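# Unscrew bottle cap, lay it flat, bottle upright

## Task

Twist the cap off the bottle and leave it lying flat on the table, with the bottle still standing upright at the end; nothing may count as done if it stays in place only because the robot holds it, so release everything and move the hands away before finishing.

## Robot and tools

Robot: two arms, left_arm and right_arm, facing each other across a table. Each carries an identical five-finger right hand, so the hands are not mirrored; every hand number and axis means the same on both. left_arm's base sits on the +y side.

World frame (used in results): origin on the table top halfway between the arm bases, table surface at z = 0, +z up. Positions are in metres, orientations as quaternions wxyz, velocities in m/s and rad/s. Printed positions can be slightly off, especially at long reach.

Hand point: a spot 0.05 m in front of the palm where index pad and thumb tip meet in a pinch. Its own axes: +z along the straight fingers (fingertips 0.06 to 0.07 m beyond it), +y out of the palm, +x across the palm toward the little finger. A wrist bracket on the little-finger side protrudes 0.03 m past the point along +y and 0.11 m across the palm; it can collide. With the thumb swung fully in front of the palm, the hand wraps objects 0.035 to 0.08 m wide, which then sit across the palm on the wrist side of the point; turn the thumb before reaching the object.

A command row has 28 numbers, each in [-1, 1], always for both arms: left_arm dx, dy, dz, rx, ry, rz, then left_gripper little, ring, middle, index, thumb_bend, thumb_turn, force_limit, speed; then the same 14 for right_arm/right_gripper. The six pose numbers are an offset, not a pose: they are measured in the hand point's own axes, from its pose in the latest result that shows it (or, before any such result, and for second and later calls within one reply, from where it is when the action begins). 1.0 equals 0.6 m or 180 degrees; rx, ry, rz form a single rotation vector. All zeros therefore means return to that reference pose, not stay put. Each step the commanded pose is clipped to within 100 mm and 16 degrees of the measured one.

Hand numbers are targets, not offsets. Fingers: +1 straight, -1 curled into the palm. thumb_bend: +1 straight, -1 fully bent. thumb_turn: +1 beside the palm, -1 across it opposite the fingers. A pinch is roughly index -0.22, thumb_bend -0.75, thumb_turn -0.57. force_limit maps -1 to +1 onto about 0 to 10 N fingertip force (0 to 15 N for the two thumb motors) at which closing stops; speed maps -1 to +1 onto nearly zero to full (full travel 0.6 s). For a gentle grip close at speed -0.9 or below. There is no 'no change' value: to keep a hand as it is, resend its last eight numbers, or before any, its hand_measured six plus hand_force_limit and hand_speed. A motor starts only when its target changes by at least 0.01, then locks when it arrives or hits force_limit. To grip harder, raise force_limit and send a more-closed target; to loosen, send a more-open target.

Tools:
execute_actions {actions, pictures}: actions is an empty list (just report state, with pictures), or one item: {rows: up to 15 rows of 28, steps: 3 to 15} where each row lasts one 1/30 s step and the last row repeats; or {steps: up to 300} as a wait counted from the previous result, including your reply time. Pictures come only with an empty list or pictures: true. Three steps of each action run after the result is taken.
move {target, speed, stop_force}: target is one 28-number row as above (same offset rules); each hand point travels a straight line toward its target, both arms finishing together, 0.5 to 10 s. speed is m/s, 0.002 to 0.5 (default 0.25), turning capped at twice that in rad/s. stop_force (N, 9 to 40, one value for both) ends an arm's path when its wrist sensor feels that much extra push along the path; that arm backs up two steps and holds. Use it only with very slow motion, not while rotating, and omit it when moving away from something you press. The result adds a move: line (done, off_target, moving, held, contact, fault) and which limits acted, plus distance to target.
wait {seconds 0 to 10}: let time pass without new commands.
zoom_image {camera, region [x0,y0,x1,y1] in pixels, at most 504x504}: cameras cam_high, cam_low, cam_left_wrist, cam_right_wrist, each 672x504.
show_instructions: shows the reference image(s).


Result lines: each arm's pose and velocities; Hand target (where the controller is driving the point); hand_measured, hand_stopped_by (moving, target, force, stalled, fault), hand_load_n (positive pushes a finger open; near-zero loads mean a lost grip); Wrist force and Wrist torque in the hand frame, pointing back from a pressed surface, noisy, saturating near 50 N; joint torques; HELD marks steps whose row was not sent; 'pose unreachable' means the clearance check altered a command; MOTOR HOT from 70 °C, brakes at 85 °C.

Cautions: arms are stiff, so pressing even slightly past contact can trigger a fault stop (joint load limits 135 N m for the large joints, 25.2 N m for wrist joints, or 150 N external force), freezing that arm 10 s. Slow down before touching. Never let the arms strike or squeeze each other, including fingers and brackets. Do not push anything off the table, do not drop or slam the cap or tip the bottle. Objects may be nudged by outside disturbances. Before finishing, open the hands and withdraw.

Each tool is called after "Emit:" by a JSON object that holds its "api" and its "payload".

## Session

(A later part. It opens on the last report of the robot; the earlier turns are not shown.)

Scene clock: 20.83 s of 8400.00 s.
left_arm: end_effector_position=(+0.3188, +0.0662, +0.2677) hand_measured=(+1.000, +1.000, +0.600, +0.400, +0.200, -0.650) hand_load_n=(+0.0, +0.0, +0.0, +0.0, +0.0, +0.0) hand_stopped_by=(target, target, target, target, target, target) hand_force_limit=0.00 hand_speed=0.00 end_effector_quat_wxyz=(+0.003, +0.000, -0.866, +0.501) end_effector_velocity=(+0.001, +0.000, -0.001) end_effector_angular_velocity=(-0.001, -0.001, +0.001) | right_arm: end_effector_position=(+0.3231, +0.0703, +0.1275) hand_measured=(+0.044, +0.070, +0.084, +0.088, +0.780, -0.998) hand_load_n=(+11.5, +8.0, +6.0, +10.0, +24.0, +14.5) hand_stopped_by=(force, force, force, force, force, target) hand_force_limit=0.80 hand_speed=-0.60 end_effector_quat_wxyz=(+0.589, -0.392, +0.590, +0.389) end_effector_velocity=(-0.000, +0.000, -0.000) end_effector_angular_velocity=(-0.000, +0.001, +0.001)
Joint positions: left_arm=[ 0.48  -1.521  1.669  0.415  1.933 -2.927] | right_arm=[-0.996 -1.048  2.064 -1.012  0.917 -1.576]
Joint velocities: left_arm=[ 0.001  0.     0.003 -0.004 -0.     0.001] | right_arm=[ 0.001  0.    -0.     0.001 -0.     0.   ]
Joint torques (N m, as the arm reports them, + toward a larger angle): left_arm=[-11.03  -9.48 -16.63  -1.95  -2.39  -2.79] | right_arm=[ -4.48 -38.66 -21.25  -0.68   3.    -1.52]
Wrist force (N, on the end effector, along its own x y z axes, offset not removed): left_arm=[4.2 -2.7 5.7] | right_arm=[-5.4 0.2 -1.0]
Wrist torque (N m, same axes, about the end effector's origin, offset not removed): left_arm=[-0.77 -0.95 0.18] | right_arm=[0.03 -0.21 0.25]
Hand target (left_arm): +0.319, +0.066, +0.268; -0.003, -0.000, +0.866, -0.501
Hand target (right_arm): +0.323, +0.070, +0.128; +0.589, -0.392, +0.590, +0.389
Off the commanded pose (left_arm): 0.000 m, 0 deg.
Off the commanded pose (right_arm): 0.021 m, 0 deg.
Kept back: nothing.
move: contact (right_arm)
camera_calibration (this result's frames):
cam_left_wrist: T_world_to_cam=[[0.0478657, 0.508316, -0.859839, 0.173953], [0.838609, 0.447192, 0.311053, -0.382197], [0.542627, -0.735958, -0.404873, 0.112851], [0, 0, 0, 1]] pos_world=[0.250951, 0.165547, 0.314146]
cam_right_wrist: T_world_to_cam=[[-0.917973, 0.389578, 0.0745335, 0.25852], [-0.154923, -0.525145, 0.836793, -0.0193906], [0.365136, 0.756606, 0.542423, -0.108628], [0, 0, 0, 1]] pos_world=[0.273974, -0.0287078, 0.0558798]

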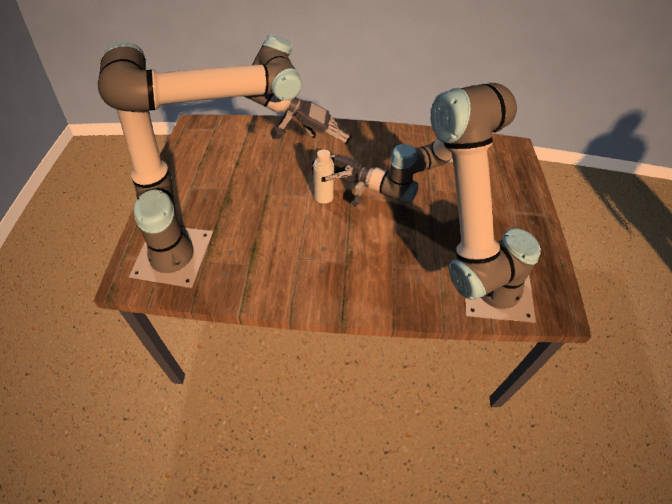

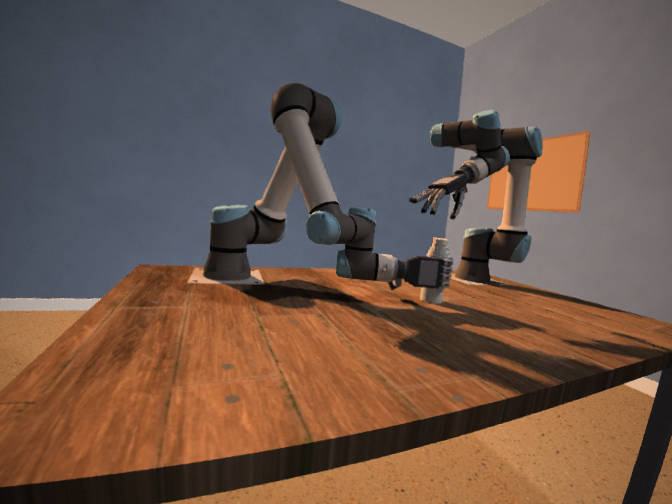

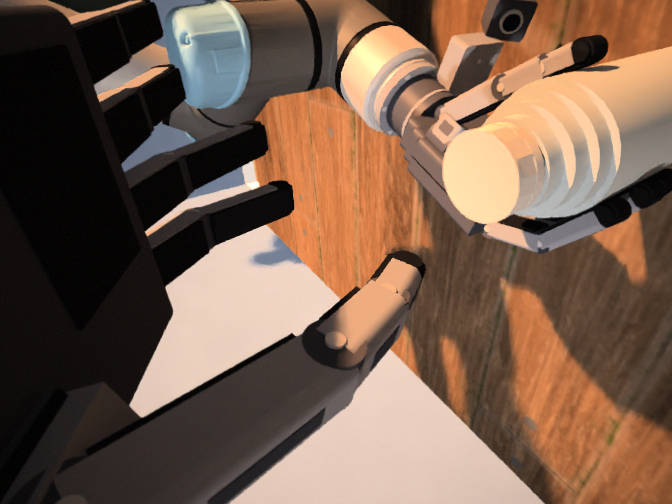

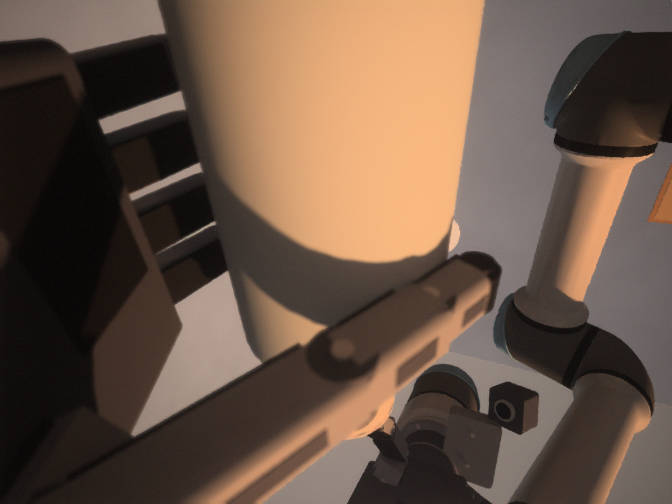

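Emit:
{"api": "move", "payload": {"target": [0.002,0.117,0.071,0,0.192,0.111,1,1,0.6,0.4,0.25,-0.65,0,0,0,0,0,0,0,0,-0.7,-0.7,-0.7,-0.7,-0.3,-1,0.8,-0.6], "speed": 0.12}}

Emit:
{"api": "move", "payload": {"target": [-0.002,-0.005,0.0048,0,-0.481,-0.278,1,1,0.6,-0.3,-0.8,-0.65,1,-0.2,0,0,0,0,0,0,-0.7,-0.7,-0.7,-0.7,-0.3,-1,0.8,-0.6], "speed": 0.3}}

Scene clock: 24.37 s of 8400.00 s.
left_arm: end_effector_position=(+0.3175, +0.0641, +0.1862) hand_measured=(+1.000, +1.000, +0.600, +0.400, +0.250, -0.650) hand_load_n=(+0.0, +0.0, +0.0, +0.0, +0.0, +0.0) hand_stopped_by=(target, target, target, target, target, target) hand_force_limit=0.00 hand_speed=0.00 end_effector_quat_wxyz=(-0.172, +0.295, +0.813, -0.471) end_effector_velocity=(-0.000, -0.000, -0.002) end_effector_angular_velocity=(+0.003, +0.000, -0.015) | right_arm: end_effector_position=(+0.3231, +0.0703, +0.1275) hand_measured=(+0.044, +0.070, +0.084, +0.088, +0.780, -0.998) hand_load_n=(+11.5, +8.0, +6.0, +10.0, +24.0, +14.5) hand_stopped_by=(force, force, force, force, force, target) hand_force_limit=0.80 hand_speed=-0.60 end_effector_quat_wxyz=(+0.589, -0.392, +0.590, +0.389) end_effector_velocity=(+0.000, -0.000, +0.000) end_effector_angular_velocity=(+0.000, +0.000, -0.000)
Joint positions: left_arm=[ 0.709 -1.084  1.446  0.834  2.579 -2.008] | right_arm=[-0.996 -1.048  2.064 -1.012  0.917 -1.576]
Joint velocities: left_arm=[ 0.001  0.012 -0.008  0.023  0.005  0.028] | right_arm=[-0.     0.    -0.001  0.     0.     0.001]
Joint torques (N m, as the arm reports them, + toward a larger angle): left_arm=[  5.13 -28.   -27.88   4.73   3.56   2.94] | right_arm=[ -4.56 -39.27 -19.47  -1.24   2.85  -1.69]
Wrist force (N, on the end effector, along its own x y z axes, offset not removed): left_arm=[3.3 0.3 0.0] | right_arm=[-6.7 -0.8 2.4]
Wrist torque (N m, same axes, about the end effector's origin, offset not removed): left_arm=[0.13 -0.64 0.34] | right_arm=[-0.42 -0.22 0.18]
Hand target (left_arm): +0.317, +0.064, +0.186; -0.173, +0.295, +0.813, -0.471
Hand target (right_arm): +0.323, +0.070, +0.128; +0.589, -0.392, +0.590, +0.389
Off the commanded pose (left_arm): 0.001 m, 0 deg.
Off the commanded pose (right_arm): 0.000 m, 0 deg.
Kept back: nothing.
move: done
camera_calibration (this result's frames):
cam_left_wrist: T_world_to_cam=[[0.361991, 0.356838, -0.861179, 0.0152152], [0.930606, -0.192023, 0.311608, -0.343118], [-0.0541723, -0.914218, -0.401586, 0.279392], [0, 0, 0, 1]] pos_world=[0.328935, 0.184109, 0.232221]
cam_right_wrist: T_world_to_cam=[[-0.917973, 0.389578, 0.0745332, 0.25852], [-0.154924, -0.525145, 0.836792, -0.0193905], [0.365136, 0.756606, 0.542424, -0.108628], [0, 0, 0, 1]] pos_world=[0.273975, -0.0287078, 0.05588]

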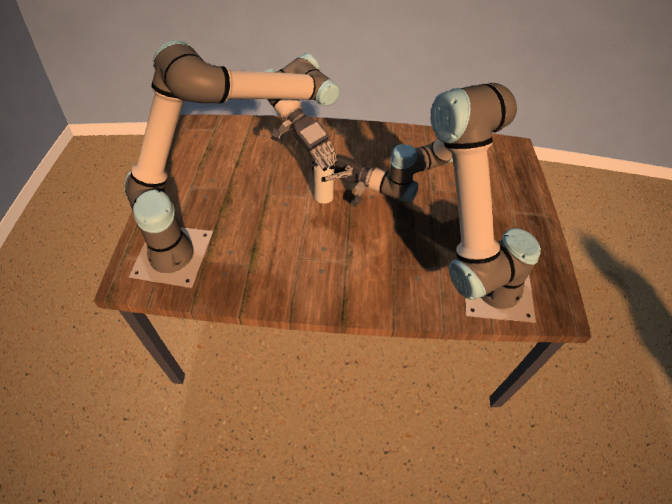

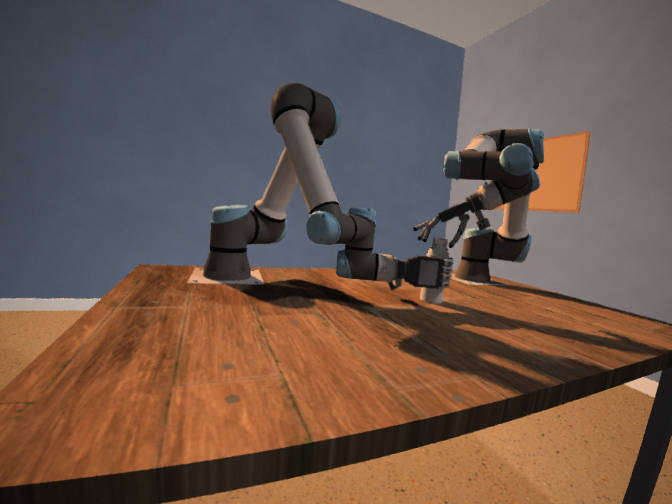

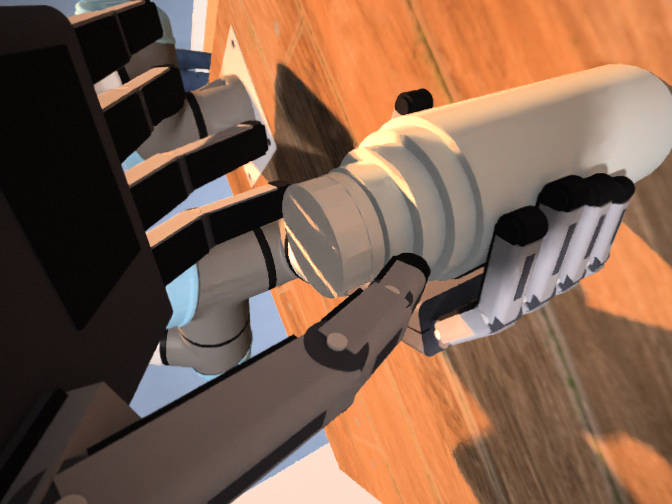

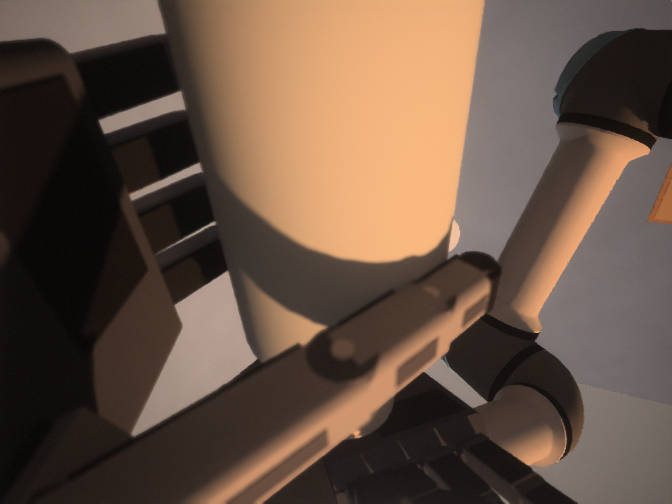

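Scene clock: 27.83 s of 8400.00 s.
left_arm: end_effector_position=(+0.3162, +0.0602, +0.1869) hand_measured=(+1.000, +1.000, +0.600, +0.110, +0.012, -0.650) hand_load_n=(+0.0, +0.0, +0.0, +10.0, +15.0, +10.0) hand_stopped_by=(target, target, target, force, force, target) hand_force_limit=1.00 hand_speed=-0.20 end_effector_quat_wxyz=(-0.248, +0.434, -0.750, +0.433) end_effector_velocity=(-0.000, +0.000, +0.000) end_effector_angular_velocity=(+0.003, +0.001, +0.010) | right_arm: end_effector_position=(+0.3232, +0.0703, +0.1276) hand_measured=(+0.044, +0.072, +0.082, +0.088, +0.782, -0.998) hand_load_n=(+16.5, +10.0, +4.0, +4.5, +23.5, +9.5) hand_stopped_by=(force, force, force, force, force, target) hand_force_limit=0.80 hand_speed=-0.60 end_effector_quat_wxyz=(+0.589, -0.392, +0.590, +0.389) end_effector_velocity=(-0.000, -0.000, -0.000) end_effector_angular_velocity=(-0.001, +0.000, -0.000)
Joint positions: left_arm=[ 0.021 -1.319  1.703  0.511  0.699 -3.909] | right_arm=[-0.996 -1.048  2.064 -1.012  0.917 -1.576]
Joint velocities: left_arm=[-0.002  0.007 -0.007  0.015 -0.007 -0.016] | right_arm=[-0.    -0.     0.     0.001  0.    -0.001]
Joint torques (N m, as the arm reports them, + toward a larger angle): left_arm=[-12.98  -6.23 -25.45  -0.53  -0.24  -4.26] | right_arm=[ 10.48 -31.68   2.77   0.82  -2.19  -1.5 ]
Wrist force (N, on the end effector, along its own x y z axes, offset not removed): left_arm=[-9.6 -15.6 -18.4] | right_arm=[-11.4 -13.5 -9.1]
Wrist torque (N m, same axes, about the end effector's origin, offset not removed): left_arm=[-1.13 -0.36 0.10] | right_arm=[-0.48 -0.96 -0.74]
Hand target (left_arm): +0.316, +0.060, +0.187; +0.248, -0.435, +0.750, -0.433
Hand target (right_arm): +0.323, +0.070, +0.128; +0.589, -0.392, +0.590, +0.389
Off the commanded pose (left_arm): 0.001 m, 0 deg.
Off the commanded pose (right_arm): 0.000 m, 0 deg.
Kept back: nothing.
move: done
camera_calibration (this result's frames):
cam_left_wrist: T_world_to_cam=[[-0.419383, 0.296337, -0.85808, 0.267797], [0.0309044, 0.949333, 0.312747, -0.127383], [0.907283, 0.104642, -0.407293, -0.0882501], [0, 0, 0, 1]] pos_world=[0.196314, 0.0508052, 0.233686]
cam_right_wrist: T_world_to_cam=[[-0.917955, 0.389625, 0.0744993, 0.25854], [-0.154993, -0.525159, 0.836771, -0.0193754], [0.365151, 0.756571, 0.542462, -0.108648], [0, 0, 0, 1]] pos_world=[0.273998, -0.028709, 0.0558892]

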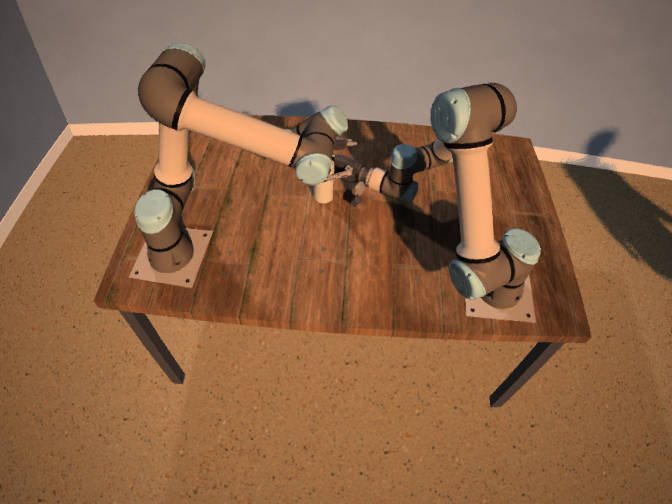

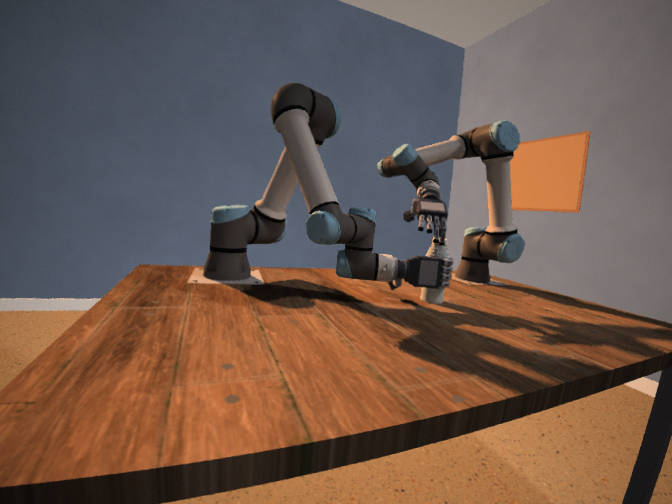

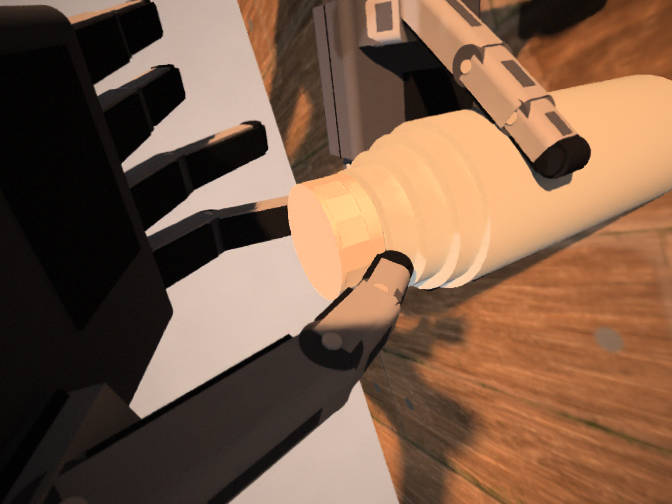

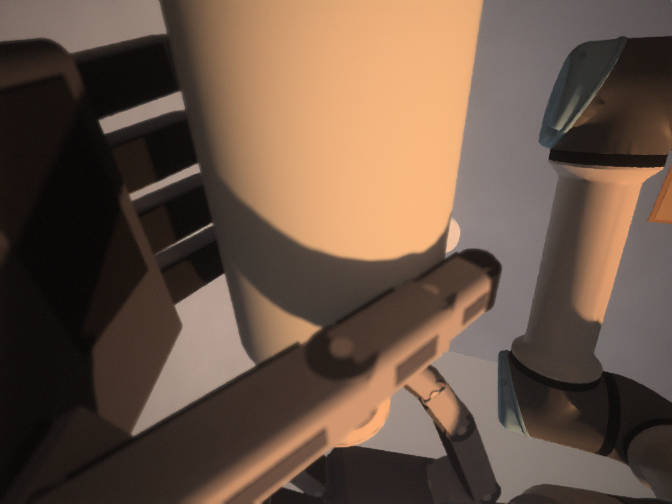

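Shift back along the heading by 4 mm and slightly up.

Emit:
{"api": "move", "payload": {"target": [-0.007,0.002,-0.007,0,0.481,0.278,1,1,0.6,0.35,0.25,-0.65,1,0.5,0,0,0,0,0,0,-0.75,-0.75,-0.75,-0.75,-0.3,-1,1,-0.6], "speed": 0.4}}

Emit:
{"api": "move", "payload": {"target": [-0.001,-0.005,0.0048,0,-0.481,-0.278,1,1,0.6,-0.3,-0.8,-0.65,1,-0.2,0,0,0,0,0,0,-0.75,-0.75,-0.75,-0.75,-0.3,-1,1,-0.6], "speed": 0.3}}

Emit:
{"api": "move", "payload": {"target": [-0.0067,0,0,0,0.481,0.278,1,1,0.6,0.35,0.25,-0.65,1,0.5,0,0,0,0,0,0,-0.75,-0.75,-0.75,-0.75,-0.3,-1,1,-0.6], "speed": 0.4}}

Emit:
{"api": "move", "payload": {"target": [-0.001,-0.005,0.0048,0,-0.481,-0.278,1,1,0.6,-0.3,-0.8,-0.65,1,-0.2,0,0,0,0,0,0,-0.75,-0.75,-0.75,-0.75,-0.3,-1,1,-0.6], "speed": 0.3}}

Emit:
{"api": "move", "payload": {"target": [0,-0.005,-0.003,0,0,0,1,1,0.6,-0.3,-0.8,-0.65,1,-0.2,0,0,0,0,0,0,-0.75,-0.75,-0.75,-0.75,-0.3,-1,1,-0.6], "speed": 0.01}}

Scene clock: 31.03 s of 8400.00 s.
left_arm: end_effector_position=(+0.3143, +0.0660, +0.1885) hand_measured=(+1.000, +1.000, +0.600, +0.350, +0.250, -0.650) hand_load_n=(+0.0, +0.0, +0.0, +0.0, +0.0, +0.0) hand_stopped_by=(target, target, target, target, target, target) hand_force_limit=1.00 hand_speed=0.50 end_effector_quat_wxyz=(-0.172, +0.295, +0.813, -0.472) end_effector_velocity=(+0.001, +0.001, -0.000) end_effector_angular_velocity=(+0.005, -0.002, -0.008) | right_arm: end_effector_position=(+0.3232, +0.0703, +0.1275) hand_measured=(+0.044, +0.072, +0.068, +0.074, +0.782, -0.998) hand_load_n=(+11.5, +6.5, +10.5, +11.5, +25.5, +13.0) hand_stopped_by=(force, force, force, force, force, target) hand_force_limit=1.00 hand_speed=-0.60 end_effector_quat_wxyz=(+0.589, -0.392, +0.590, +0.389) end_effector_velocity=(+0.000, +0.000, +0.000) end_effector_angular_velocity=(+0.000, -0.000, -0.000)
Joint positions: left_arm=[ 0.706 -1.095  1.457  0.83   2.578 -2.014] | right_arm=[-0.996 -1.048  2.064 -1.012  0.917 -1.576]
Joint velocities: left_arm=[ 0.003  0.008 -0.009  0.022  0.     0.022] | right_arm=[-0.  0. -0. -0.  0. -0.]
Joint torques (N m, as the arm reports them, + toward a larger angle): left_arm=[  7.84 -24.44 -24.17   4.27   4.2    2.6 ] | right_arm=[ -5.31 -30.43 -19.63   1.63   2.53  -1.6 ]
Wrist force (N, on the end effector, along its own x y z axes, offset not removed): left_arm=[1.3 -3.4 4.3] | right_arm=[-7.6 -3.7 3.6]
Wrist torque (N m, same axes, about the end effector's origin, offset not removed): left_arm=[-0.74 -0.30 0.13] | right_arm=[-0.58 -0.26 -0.19]
Hand target (left_arm): +0.314, +0.066, +0.188; -0.172, +0.295, +0.813, -0.471
Hand target (right_arm): +0.323, +0.070, +0.128; +0.589, -0.392, +0.590, +0.389
Off the commanded pose (left_arm): 0.001 m, 0 deg.
Off the commanded pose (right_arm): 0.000 m, 0 deg.
Kept back: nothing.
move: done
camera_calibration (this result's frames):
cam_left_wrist: T_world_to_cam=[[0.362218, 0.356152, -0.861367, 0.0176905], [0.930526, -0.191734, 0.312024, -0.340552], [-0.0540254, -0.914545, -0.400859, 0.281705], [0, 0, 0, 1]] pos_world=[0.325704, 0.186036, 0.234422]
cam_right_wrist: T_world_to_cam=[[-0.917954, 0.389626, 0.074507, 0.258536], [-0.154984, -0.525154, 0.836775, -0.0193775], [0.365157, 0.756574, 0.542453, -0.108643], [0, 0, 0, 1]] pos_world=[0.273993, -0.0287119, 0.0558857]

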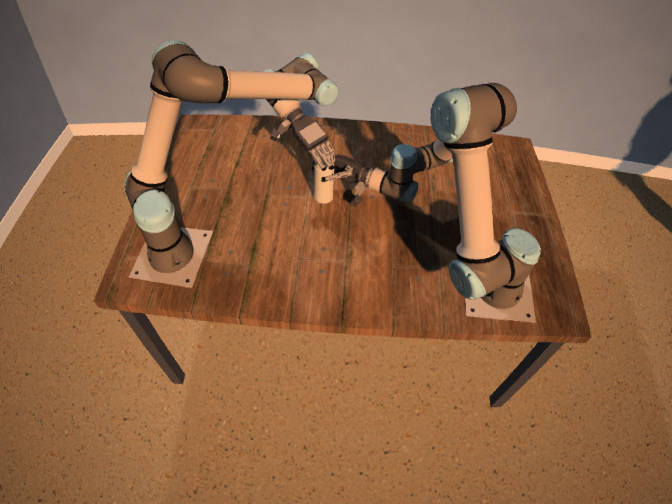

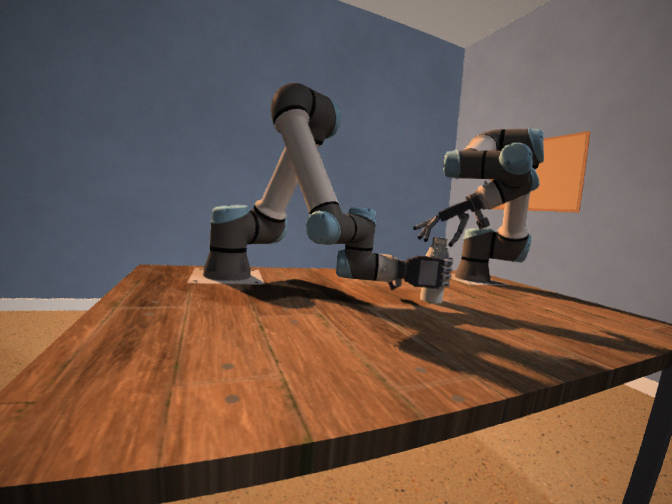

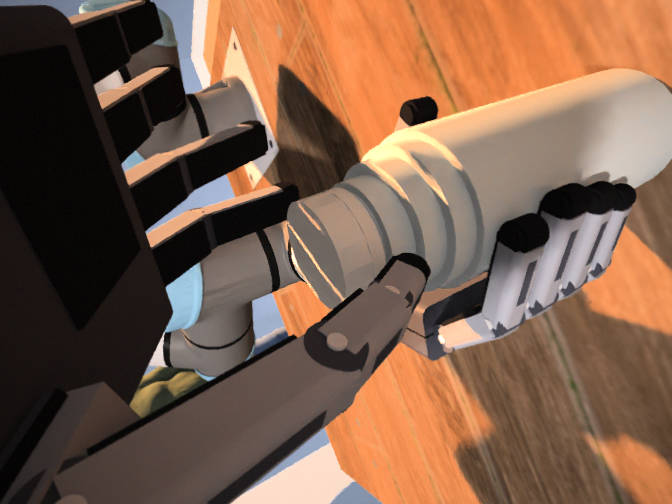

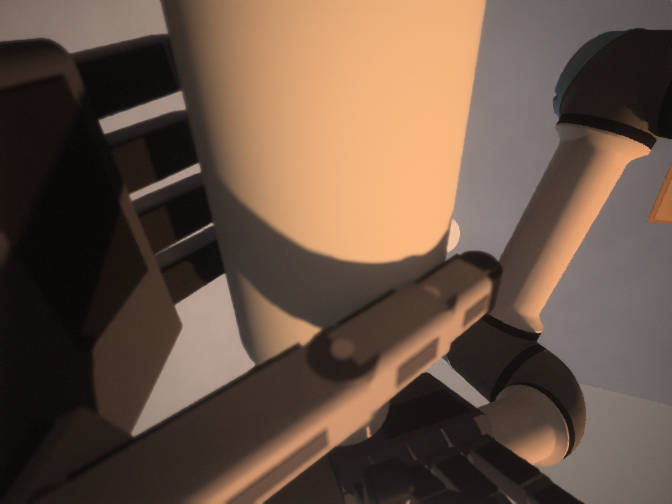

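Scene clock: 34.50 s of 8400.00 s.
left_arm: end_effector_position=(+0.3125, +0.0625, +0.1892) hand_measured=(+1.000, +1.000, +0.600, +0.118, +0.002, -0.650) hand_load_n=(+0.0, +0.0, +0.0, +17.0, +11.5, -7.0) hand_stopped_by=(target, target, target, force, force, target) hand_force_limit=1.00 hand_speed=-0.20 end_effector_quat_wxyz=(-0.248, +0.434, -0.750, +0.434) end_effector_velocity=(+0.000, +0.000, -0.000) end_effector_angular_velocity=(+0.002, +0.002, +0.011) | right_arm: end_effector_position=(+0.3232, +0.0703, +0.1275) hand_measured=(+0.044, +0.070, +0.068, +0.076, +0.782, -0.998) hand_load_n=(+5.0, +2.5, +14.0, +20.0, +20.5, +13.0) hand_stopped_by=(force, force, force, force, force, target) hand_force_limit=1.00 hand_speed=-0.60 end_effector_quat_wxyz=(+0.589, -0.392, +0.590, +0.389) end_effector_velocity=(-0.000, +0.000, +0.000) end_effector_angular_velocity=(+0.000, +0.000, +0.000)
Joint positions: left_arm=[ 0.011 -1.327  1.709  0.521  0.692 -3.921] | right_arm=[-0.996 -1.048  2.064 -1.012  0.917 -1.576]
Joint velocities: left_arm=[-0.001  0.007 -0.008  0.015 -0.005 -0.016] | right_arm=[ 0.    -0.    -0.    -0.    -0.     0.001]
Joint torques (N m, as the arm reports them, + toward a larger angle): left_arm=[ -3.64 -15.84 -17.     8.2   -5.61  -2.18] | right_arm=[  1.92 -30.63   0.88   0.15  -0.58  -1.74]
Wrist force (N, on the end effector, along its own x y z axes, offset not removed): left_arm=[17.3 -7.1 5.6] | right_arm=[5.1 1.6 16.7]
Wrist torque (N m, same axes, about the end effector's origin, offset not removed): left_arm=[-0.47 -0.43 -0.30] | right_arm=[-0.02 0.39 0.22]
Hand target (left_arm): +0.312, +0.063, +0.189; +0.248, -0.435, +0.749, -0.433
Hand target (right_arm): +0.323, +0.070, +0.128; +0.589, -0.392, +0.590, +0.389
Off the commanded pose (left_arm): 0.001 m, 0 deg.
Off the commanded pose (right_arm): 0.000 m, 0 deg.
Kept back: nothing.
move: done
camera_calibration (this result's frames):
cam_left_wrist: T_world_to_cam=[[-0.419144, 0.295622, -0.858444, 0.267599], [0.0307328, 0.949584, 0.312002, -0.129979], [0.907399, 0.104391, -0.407098, -0.0842935], [0, 0, 0, 1]] pos_world=[0.192645, 0.0531172, 0.235957]
cam_right_wrist: T_world_to_cam=[[-0.917952, 0.389627, 0.0745316, 0.258533], [-0.154954, -0.525137, 0.836792, -0.0193867], [0.365176, 0.756586, 0.542425, -0.10864], [0, 0, 0, 1]] pos_world=[0.273989, -0.0287168, 0.0558826]

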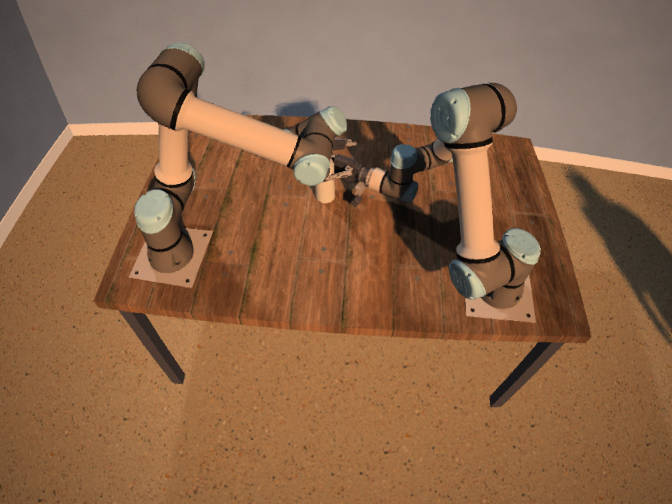

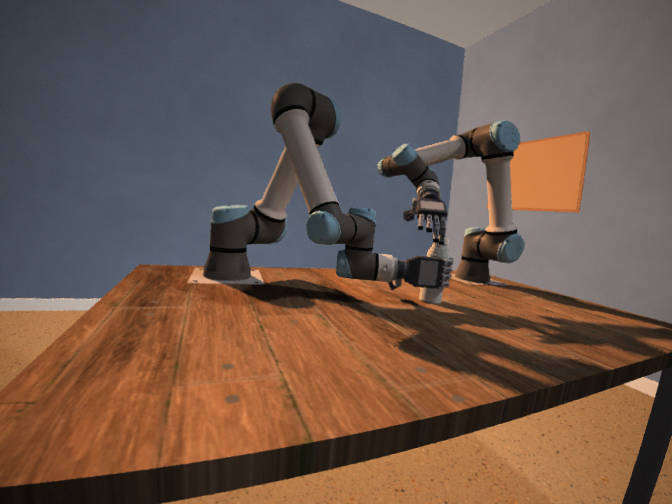

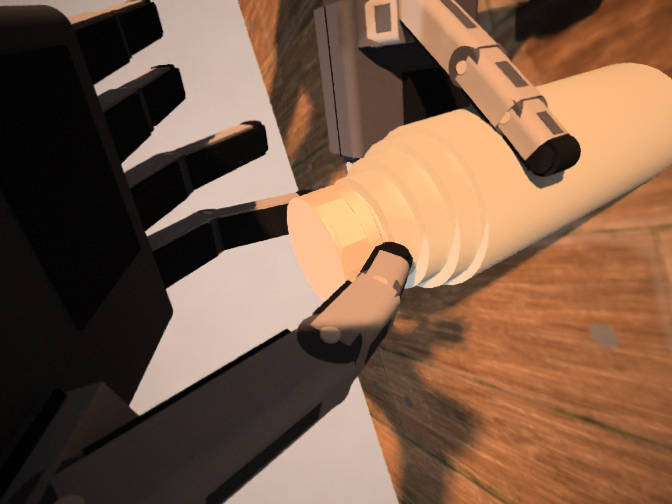

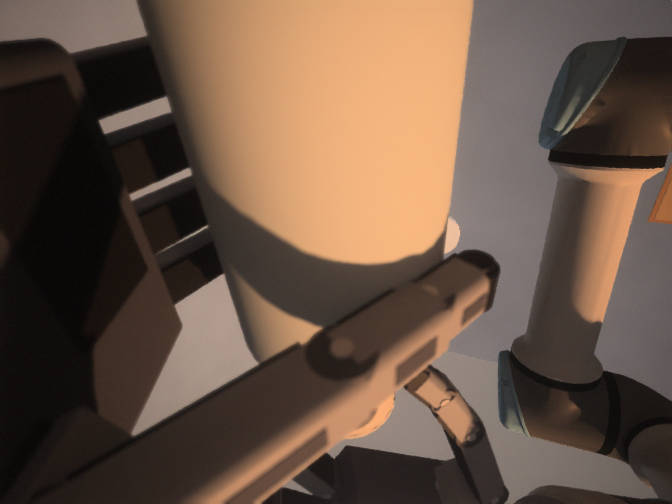

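Scene clock: 37.40 s of 8400.00 s.
left_arm: end_effector_position=(+0.3142, +0.0660, +0.1897) hand_measured=(+1.000, +1.000, +0.600, +0.350, +0.250, -0.650) hand_load_n=(+0.0, +0.0, +0.0, +0.0, +0.0, +0.0) hand_stopped_by=(target, target, target, target, target, target) hand_force_limit=1.00 hand_speed=0.50 end_effector_quat_wxyz=(-0.172, +0.295, +0.813, -0.472) end_effector_velocity=(-0.000, +0.000, -0.001) end_effector_angular_velocity=(+0.005, -0.000, -0.011) | right_arm: end_effector_position=(+0.3232, +0.0703, +0.1275) hand_measured=(+0.044, +0.070, +0.068, +0.076, +0.782, -1.000) hand_load_n=(+8.5, +3.0, +10.5, +14.0, +24.0, +6.5) hand_stopped_by=(force, force, force, force, force, target) hand_force_limit=1.00 hand_speed=-0.60 end_effector_quat_wxyz=(+0.589, -0.392, +0.590, +0.389) end_effector_velocity=(-0.001, +0.000, -0.000) end_effector_angular_velocity=(-0.002, -0.001, +0.001)
Joint positions: left_arm=[ 0.706 -1.097  1.456  0.831  2.579 -2.014] | right_arm=[-0.996 -1.048  2.064 -1.012  0.917 -1.576]
Joint velocities: left_arm=[ 0.001  0.009 -0.009  0.022  0.002  0.022] | right_arm=[ 0.001 -0.     0.     0.001  0.    -0.003]
Joint torques (N m, as the arm reports them, + toward a larger angle): left_arm=[  9.42 -25.2  -23.65   4.76   4.05   2.94] | right_arm=[  1.45 -30.74 -23.33   0.16  -0.55  -1.64]
Wrist force (N, on the end effector, along its own x y z axes, offset not removed): left_arm=[5.9 -3.0 5.1] | right_arm=[0.7 0.1 2.5]
Wrist torque (N m, same axes, about the end effector's origin, offset not removed): left_arm=[-0.70 -1.25 0.01] | right_arm=[-0.15 -0.27 0.18]
Hand target (left_arm): +0.314, +0.066, +0.190; -0.172, +0.295, +0.813, -0.472
Hand target (right_arm): +0.323, +0.070, +0.128; +0.589, -0.392, +0.590, +0.389
Off the commanded pose (left_arm): 0.001 m, 0 deg.
Off the commanded pose (right_arm): 0.000 m, 0 deg.
Kept back: nothing.
move: done
camera_calibration (this result's frames):
cam_left_wrist: T_world_to_cam=[[0.362453, 0.355482, -0.861545, 0.0187877], [0.930446, -0.191414, 0.31246, -0.340938], [-0.0538382, -0.914873, -0.400135, 0.282027], [0, 0, 0, 1]] pos_world=[0.325599, 0.18608, 0.235565]
cam_right_wrist: T_world_to_cam=[[-0.917952, 0.389627, 0.074532, 0.258533], [-0.154954, -0.525137, 0.836792, -0.0193867], [0.365176, 0.756585, 0.542425, -0.10864], [0, 0, 0, 1]] pos_world=[0.273989, -0.0287168, 0.0558826]

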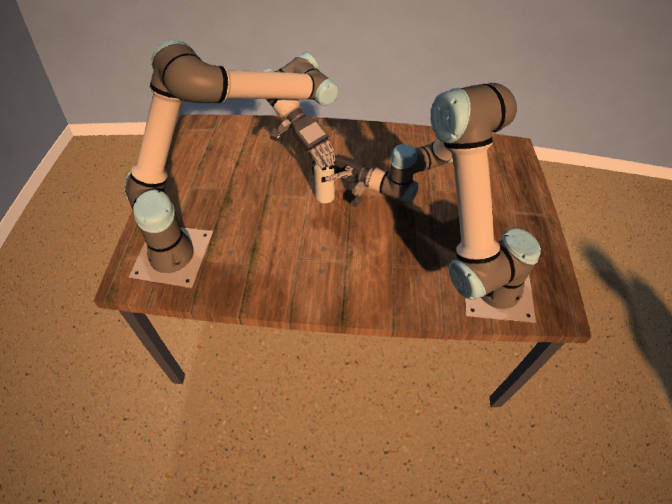

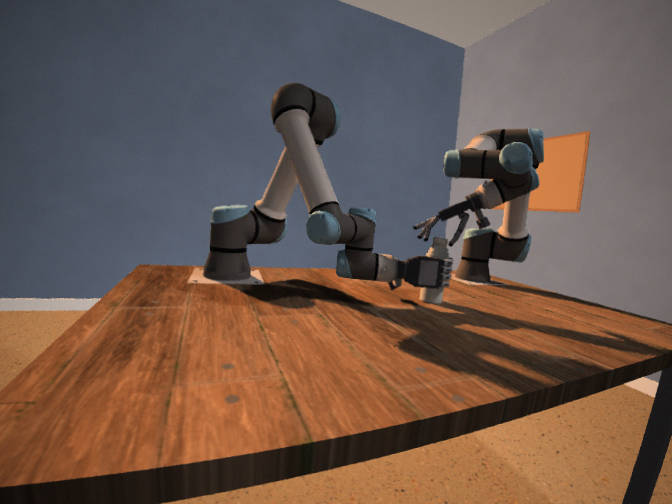

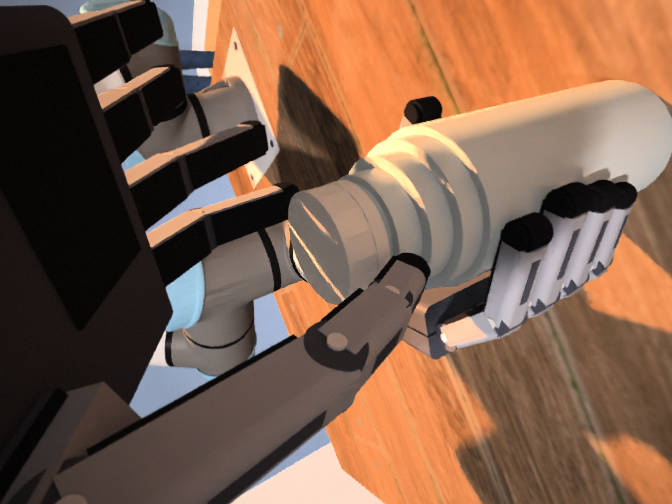

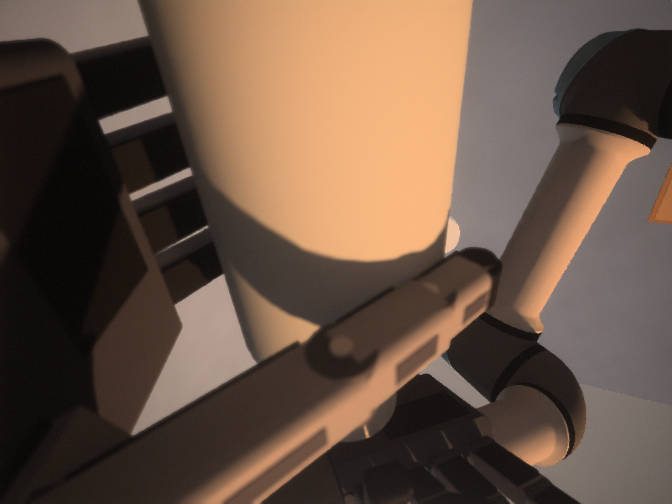

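Scene clock: 40.87 s of 8400.00 s.
left_arm: end_effector_position=(+0.3124, +0.0625, +0.1904) hand_measured=(+1.000, +1.000, +0.600, +0.106, +0.030, -0.650) hand_load_n=(+0.0, +0.0, +0.0, +17.5, +11.0, -1.5) hand_stopped_by=(target, target, target, force, force, target) hand_force_limit=1.00 hand_speed=-0.20 end_effector_quat_wxyz=(-0.248, +0.434, -0.749, +0.434) end_effector_velocity=(-0.001, -0.000, -0.000) end_effector_angular_velocity=(+0.003, +0.004, +0.008) | right_arm: end_effector_position=(+0.3231, +0.0703, +0.1275) hand_measured=(+0.044, +0.070, +0.068, +0.076, +0.782, -1.000) hand_load_n=(+8.5, +3.0, +10.5, +14.0, +24.5, +7.0) hand_stopped_by=(force, force, force, force, force, target) hand_force_limit=1.00 hand_speed=-0.60 end_effector_quat_wxyz=(+0.589, -0.392, +0.590, +0.389) end_effector_velocity=(+0.000, -0.000, -0.000) end_effector_angular_velocity=(-0.001, +0.000, -0.000)
Joint positions: left_arm=[ 0.011 -1.328  1.708  0.523  0.692 -3.921] | right_arm=[-0.996 -1.048  2.064 -1.012  0.917 -1.576]
Joint velocities: left_arm=[-0.002  0.007 -0.007  0.015 -0.003 -0.016] | right_arm=[-0.    -0.     0.     0.002  0.    -0.001]
Joint torques (N m, as the arm reports them, + toward a larger angle): left_arm=[-10.53 -14.88 -25.95   4.64  -2.8   -2.72] | right_arm=[  2.97 -30.92  -4.04   0.01  -0.68  -1.72]
Wrist force (N, on the end effector, along its own x y z axes, offset not removed): left_arm=[4.9 -8.8 8.7] | right_arm=[2.4 3.1 2.9]
Wrist torque (N m, same axes, about the end effector's origin, offset not removed): left_arm=[-1.07 -0.70 0.32] | right_arm=[-0.17 -0.52 -0.08]
Hand target (left_arm): +0.312, +0.063, +0.190; +0.248, -0.435, +0.749, -0.434
Hand target (right_arm): +0.323, +0.070, +0.128; +0.589, -0.392, +0.590, +0.389
Off the commanded pose (left_arm): 0.001 m, 0 deg.
Off the commanded pose (right_arm): 0.000 m, 0 deg.
Kept back: nothing.
move: done
camera_calibration (this result's frames):
cam_left_wrist: T_world_to_cam=[[-0.418905, 0.294875, -0.858818, 0.268678], [0.030581, 0.949848, 0.311214, -0.130184], [0.907515, 0.104105, -0.406913, -0.0837594], [0, 0, 0, 1]] pos_world=[0.192545, 0.053148, 0.237178]
cam_right_wrist: T_world_to_cam=[[-0.91795, 0.389628, 0.0745451, 0.258524], [-0.154936, -0.525124, 0.836803, -0.0193904], [0.365187, 0.756594, 0.542405, -0.108627], [0, 0, 0, 1]] pos_world=[0.273977, -0.0287238, 0.0558741]

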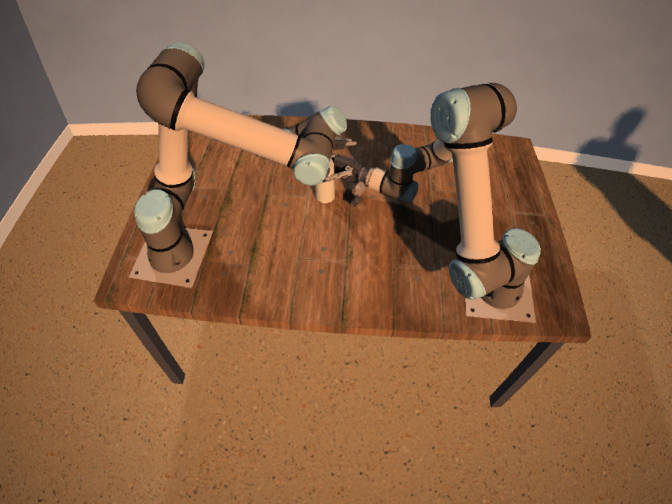

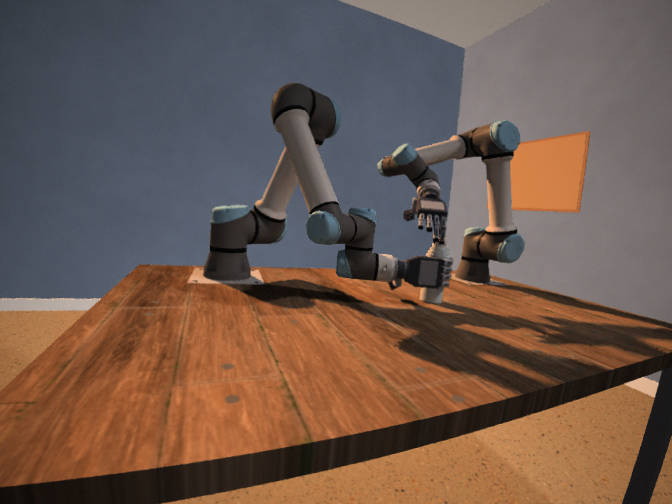

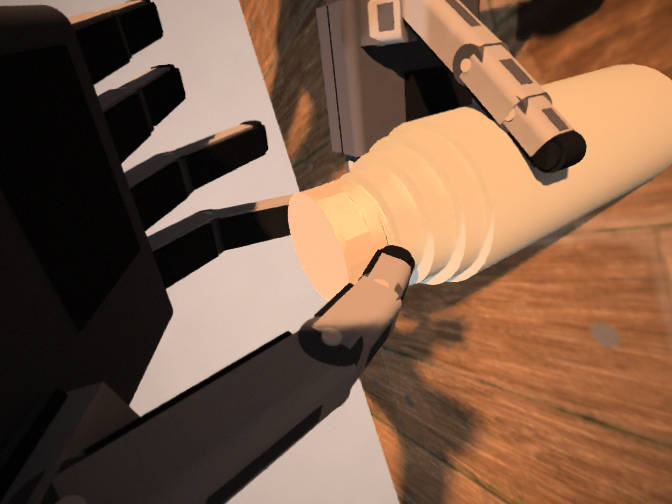

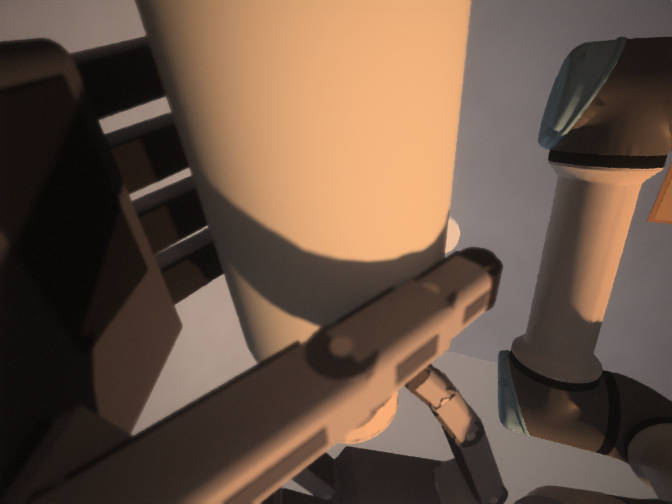

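Scene clock: 41.57 s of 8400.00 s.
left_arm: end_effector_position=(+0.3124, +0.0626, +0.1938) hand_measured=(+1.000, +1.000, +0.600, +0.106, +0.030, -0.650) hand_load_n=(+0.0, +0.0, +0.0, +15.5, +11.5, -1.0) hand_stopped_by=(target, target, target, force, force, target) hand_force_limit=1.00 hand_speed=-0.20 end_effector_quat_wxyz=(-0.248, +0.434, -0.749, +0.434) end_effector_velocity=(-0.000, -0.000, +0.001) end_effector_angular_velocity=(+0.000, +0.001, -0.001) | right_arm: end_effector_position=(+0.3231, +0.0703, +0.1275) hand_measured=(+0.044, +0.070, +0.068, +0.076, +0.782, -1.000) hand_load_n=(+8.0, +2.5, +10.0, +14.0, +24.5, +8.0) hand_stopped_by=(force, force, force, force, force, target) hand_force_limit=1.00 hand_speed=-0.60 end_effector_quat_wxyz=(+0.589, -0.392, +0.590, +0.389) end_effector_velocity=(+0.001, -0.001, -0.001) end_effector_angular_velocity=(-0.002, +0.001, -0.002)
Joint positions: left_arm=[ 0.01  -1.331  1.702  0.531  0.691 -3.921] | right_arm=[-0.996 -1.048  2.064 -1.012  0.917 -1.576]
Joint velocities: left_arm=[-0.    -0.001 -0.002  0.003  0.001 -0.   ] | right_arm=[-0.002  0.     0.001  0.001  0.    -0.001]
Joint torques (N m, as the arm reports them, + toward a larger angle): left_arm=[-13.8  -50.58 -31.76   4.45  -1.37   1.98] | right_arm=[  2.53 -31.38  -3.23   0.04  -0.7   -1.57]
Wrist force (N, on the end effector, along its own x y z axes, offset not removed): left_arm=[3.7 5.1 13.0] | right_arm=[-13.3 4.1 0.8]
Wrist torque (N m, same axes, about the end effector's origin, offset not removed): left_arm=[-0.52 -0.97 0.24] | right_arm=[-0.20 -0.01 -0.22]
Hand target (left_arm): +0.312, +0.063, +0.194; +0.248, -0.434, +0.749, -0.434
Hand target (right_arm): +0.323, +0.070, +0.128; +0.589, -0.392, +0.590, +0.389
Off the commanded pose (left_arm): 0.000 m, 0 deg.
Off the commanded pose (right_arm): 0.000 m, 0 deg.
Kept back: nothing.
move: done
camera_calibration (this result's frames):
cam_left_wrist: T_world_to_cam=[[-0.418855, 0.294924, -0.858825, 0.271528], [0.0305574, 0.949829, 0.311272, -0.131283], [0.907539, 0.104135, -0.406853, -0.0823848], [0, 0, 0, 1]] pos_world=[0.19251, 0.053196, 0.240541]
cam_right_wrist: T_world_to_cam=[[-0.91795, 0.389628, 0.0745447, 0.258524], [-0.154936, -0.525124, 0.836803, -0.0193902], [0.365187, 0.756594, 0.542405, -0.108627], [0, 0, 0, 1]] pos_world=[0.273977, -0.0287237, 0.0558741]

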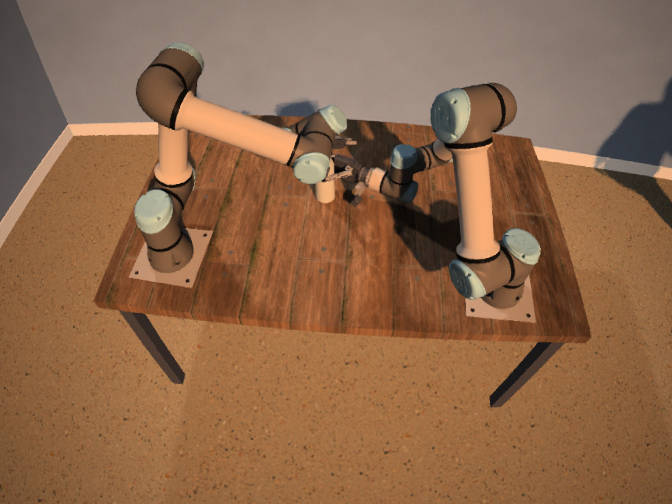

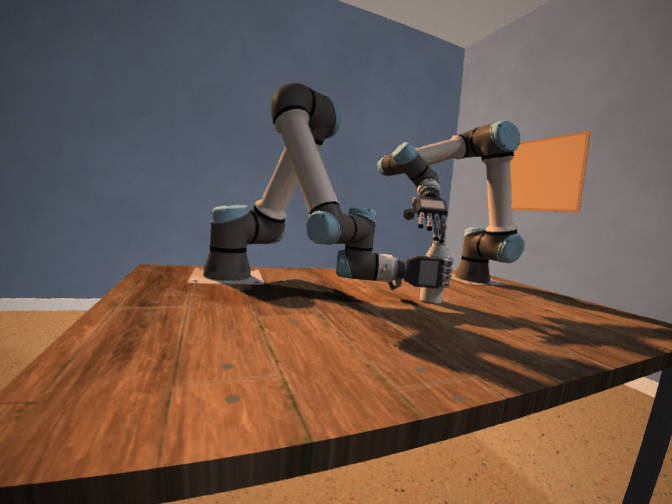

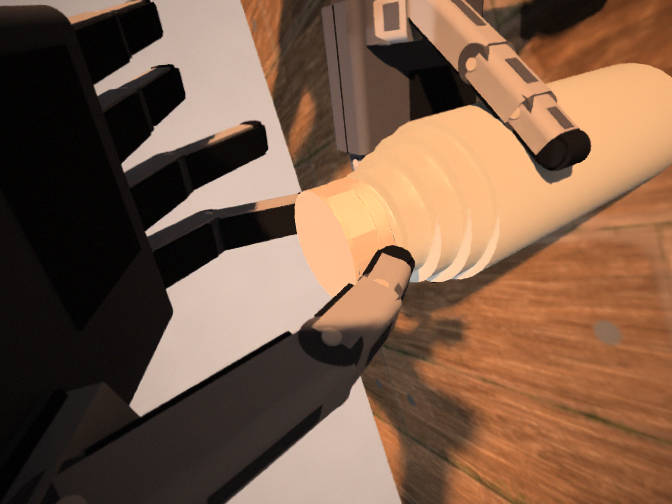

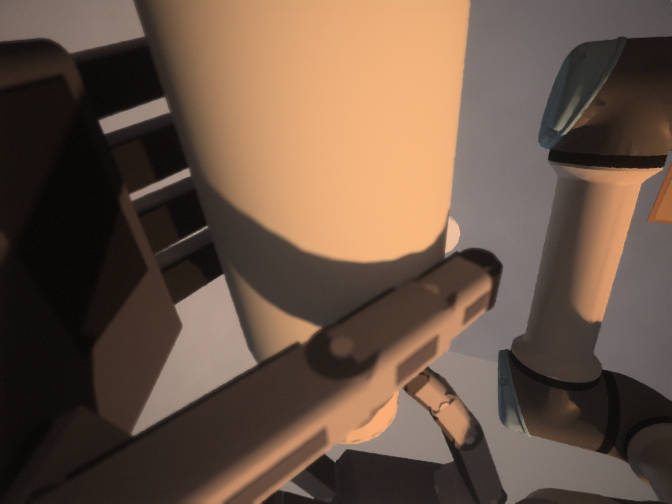

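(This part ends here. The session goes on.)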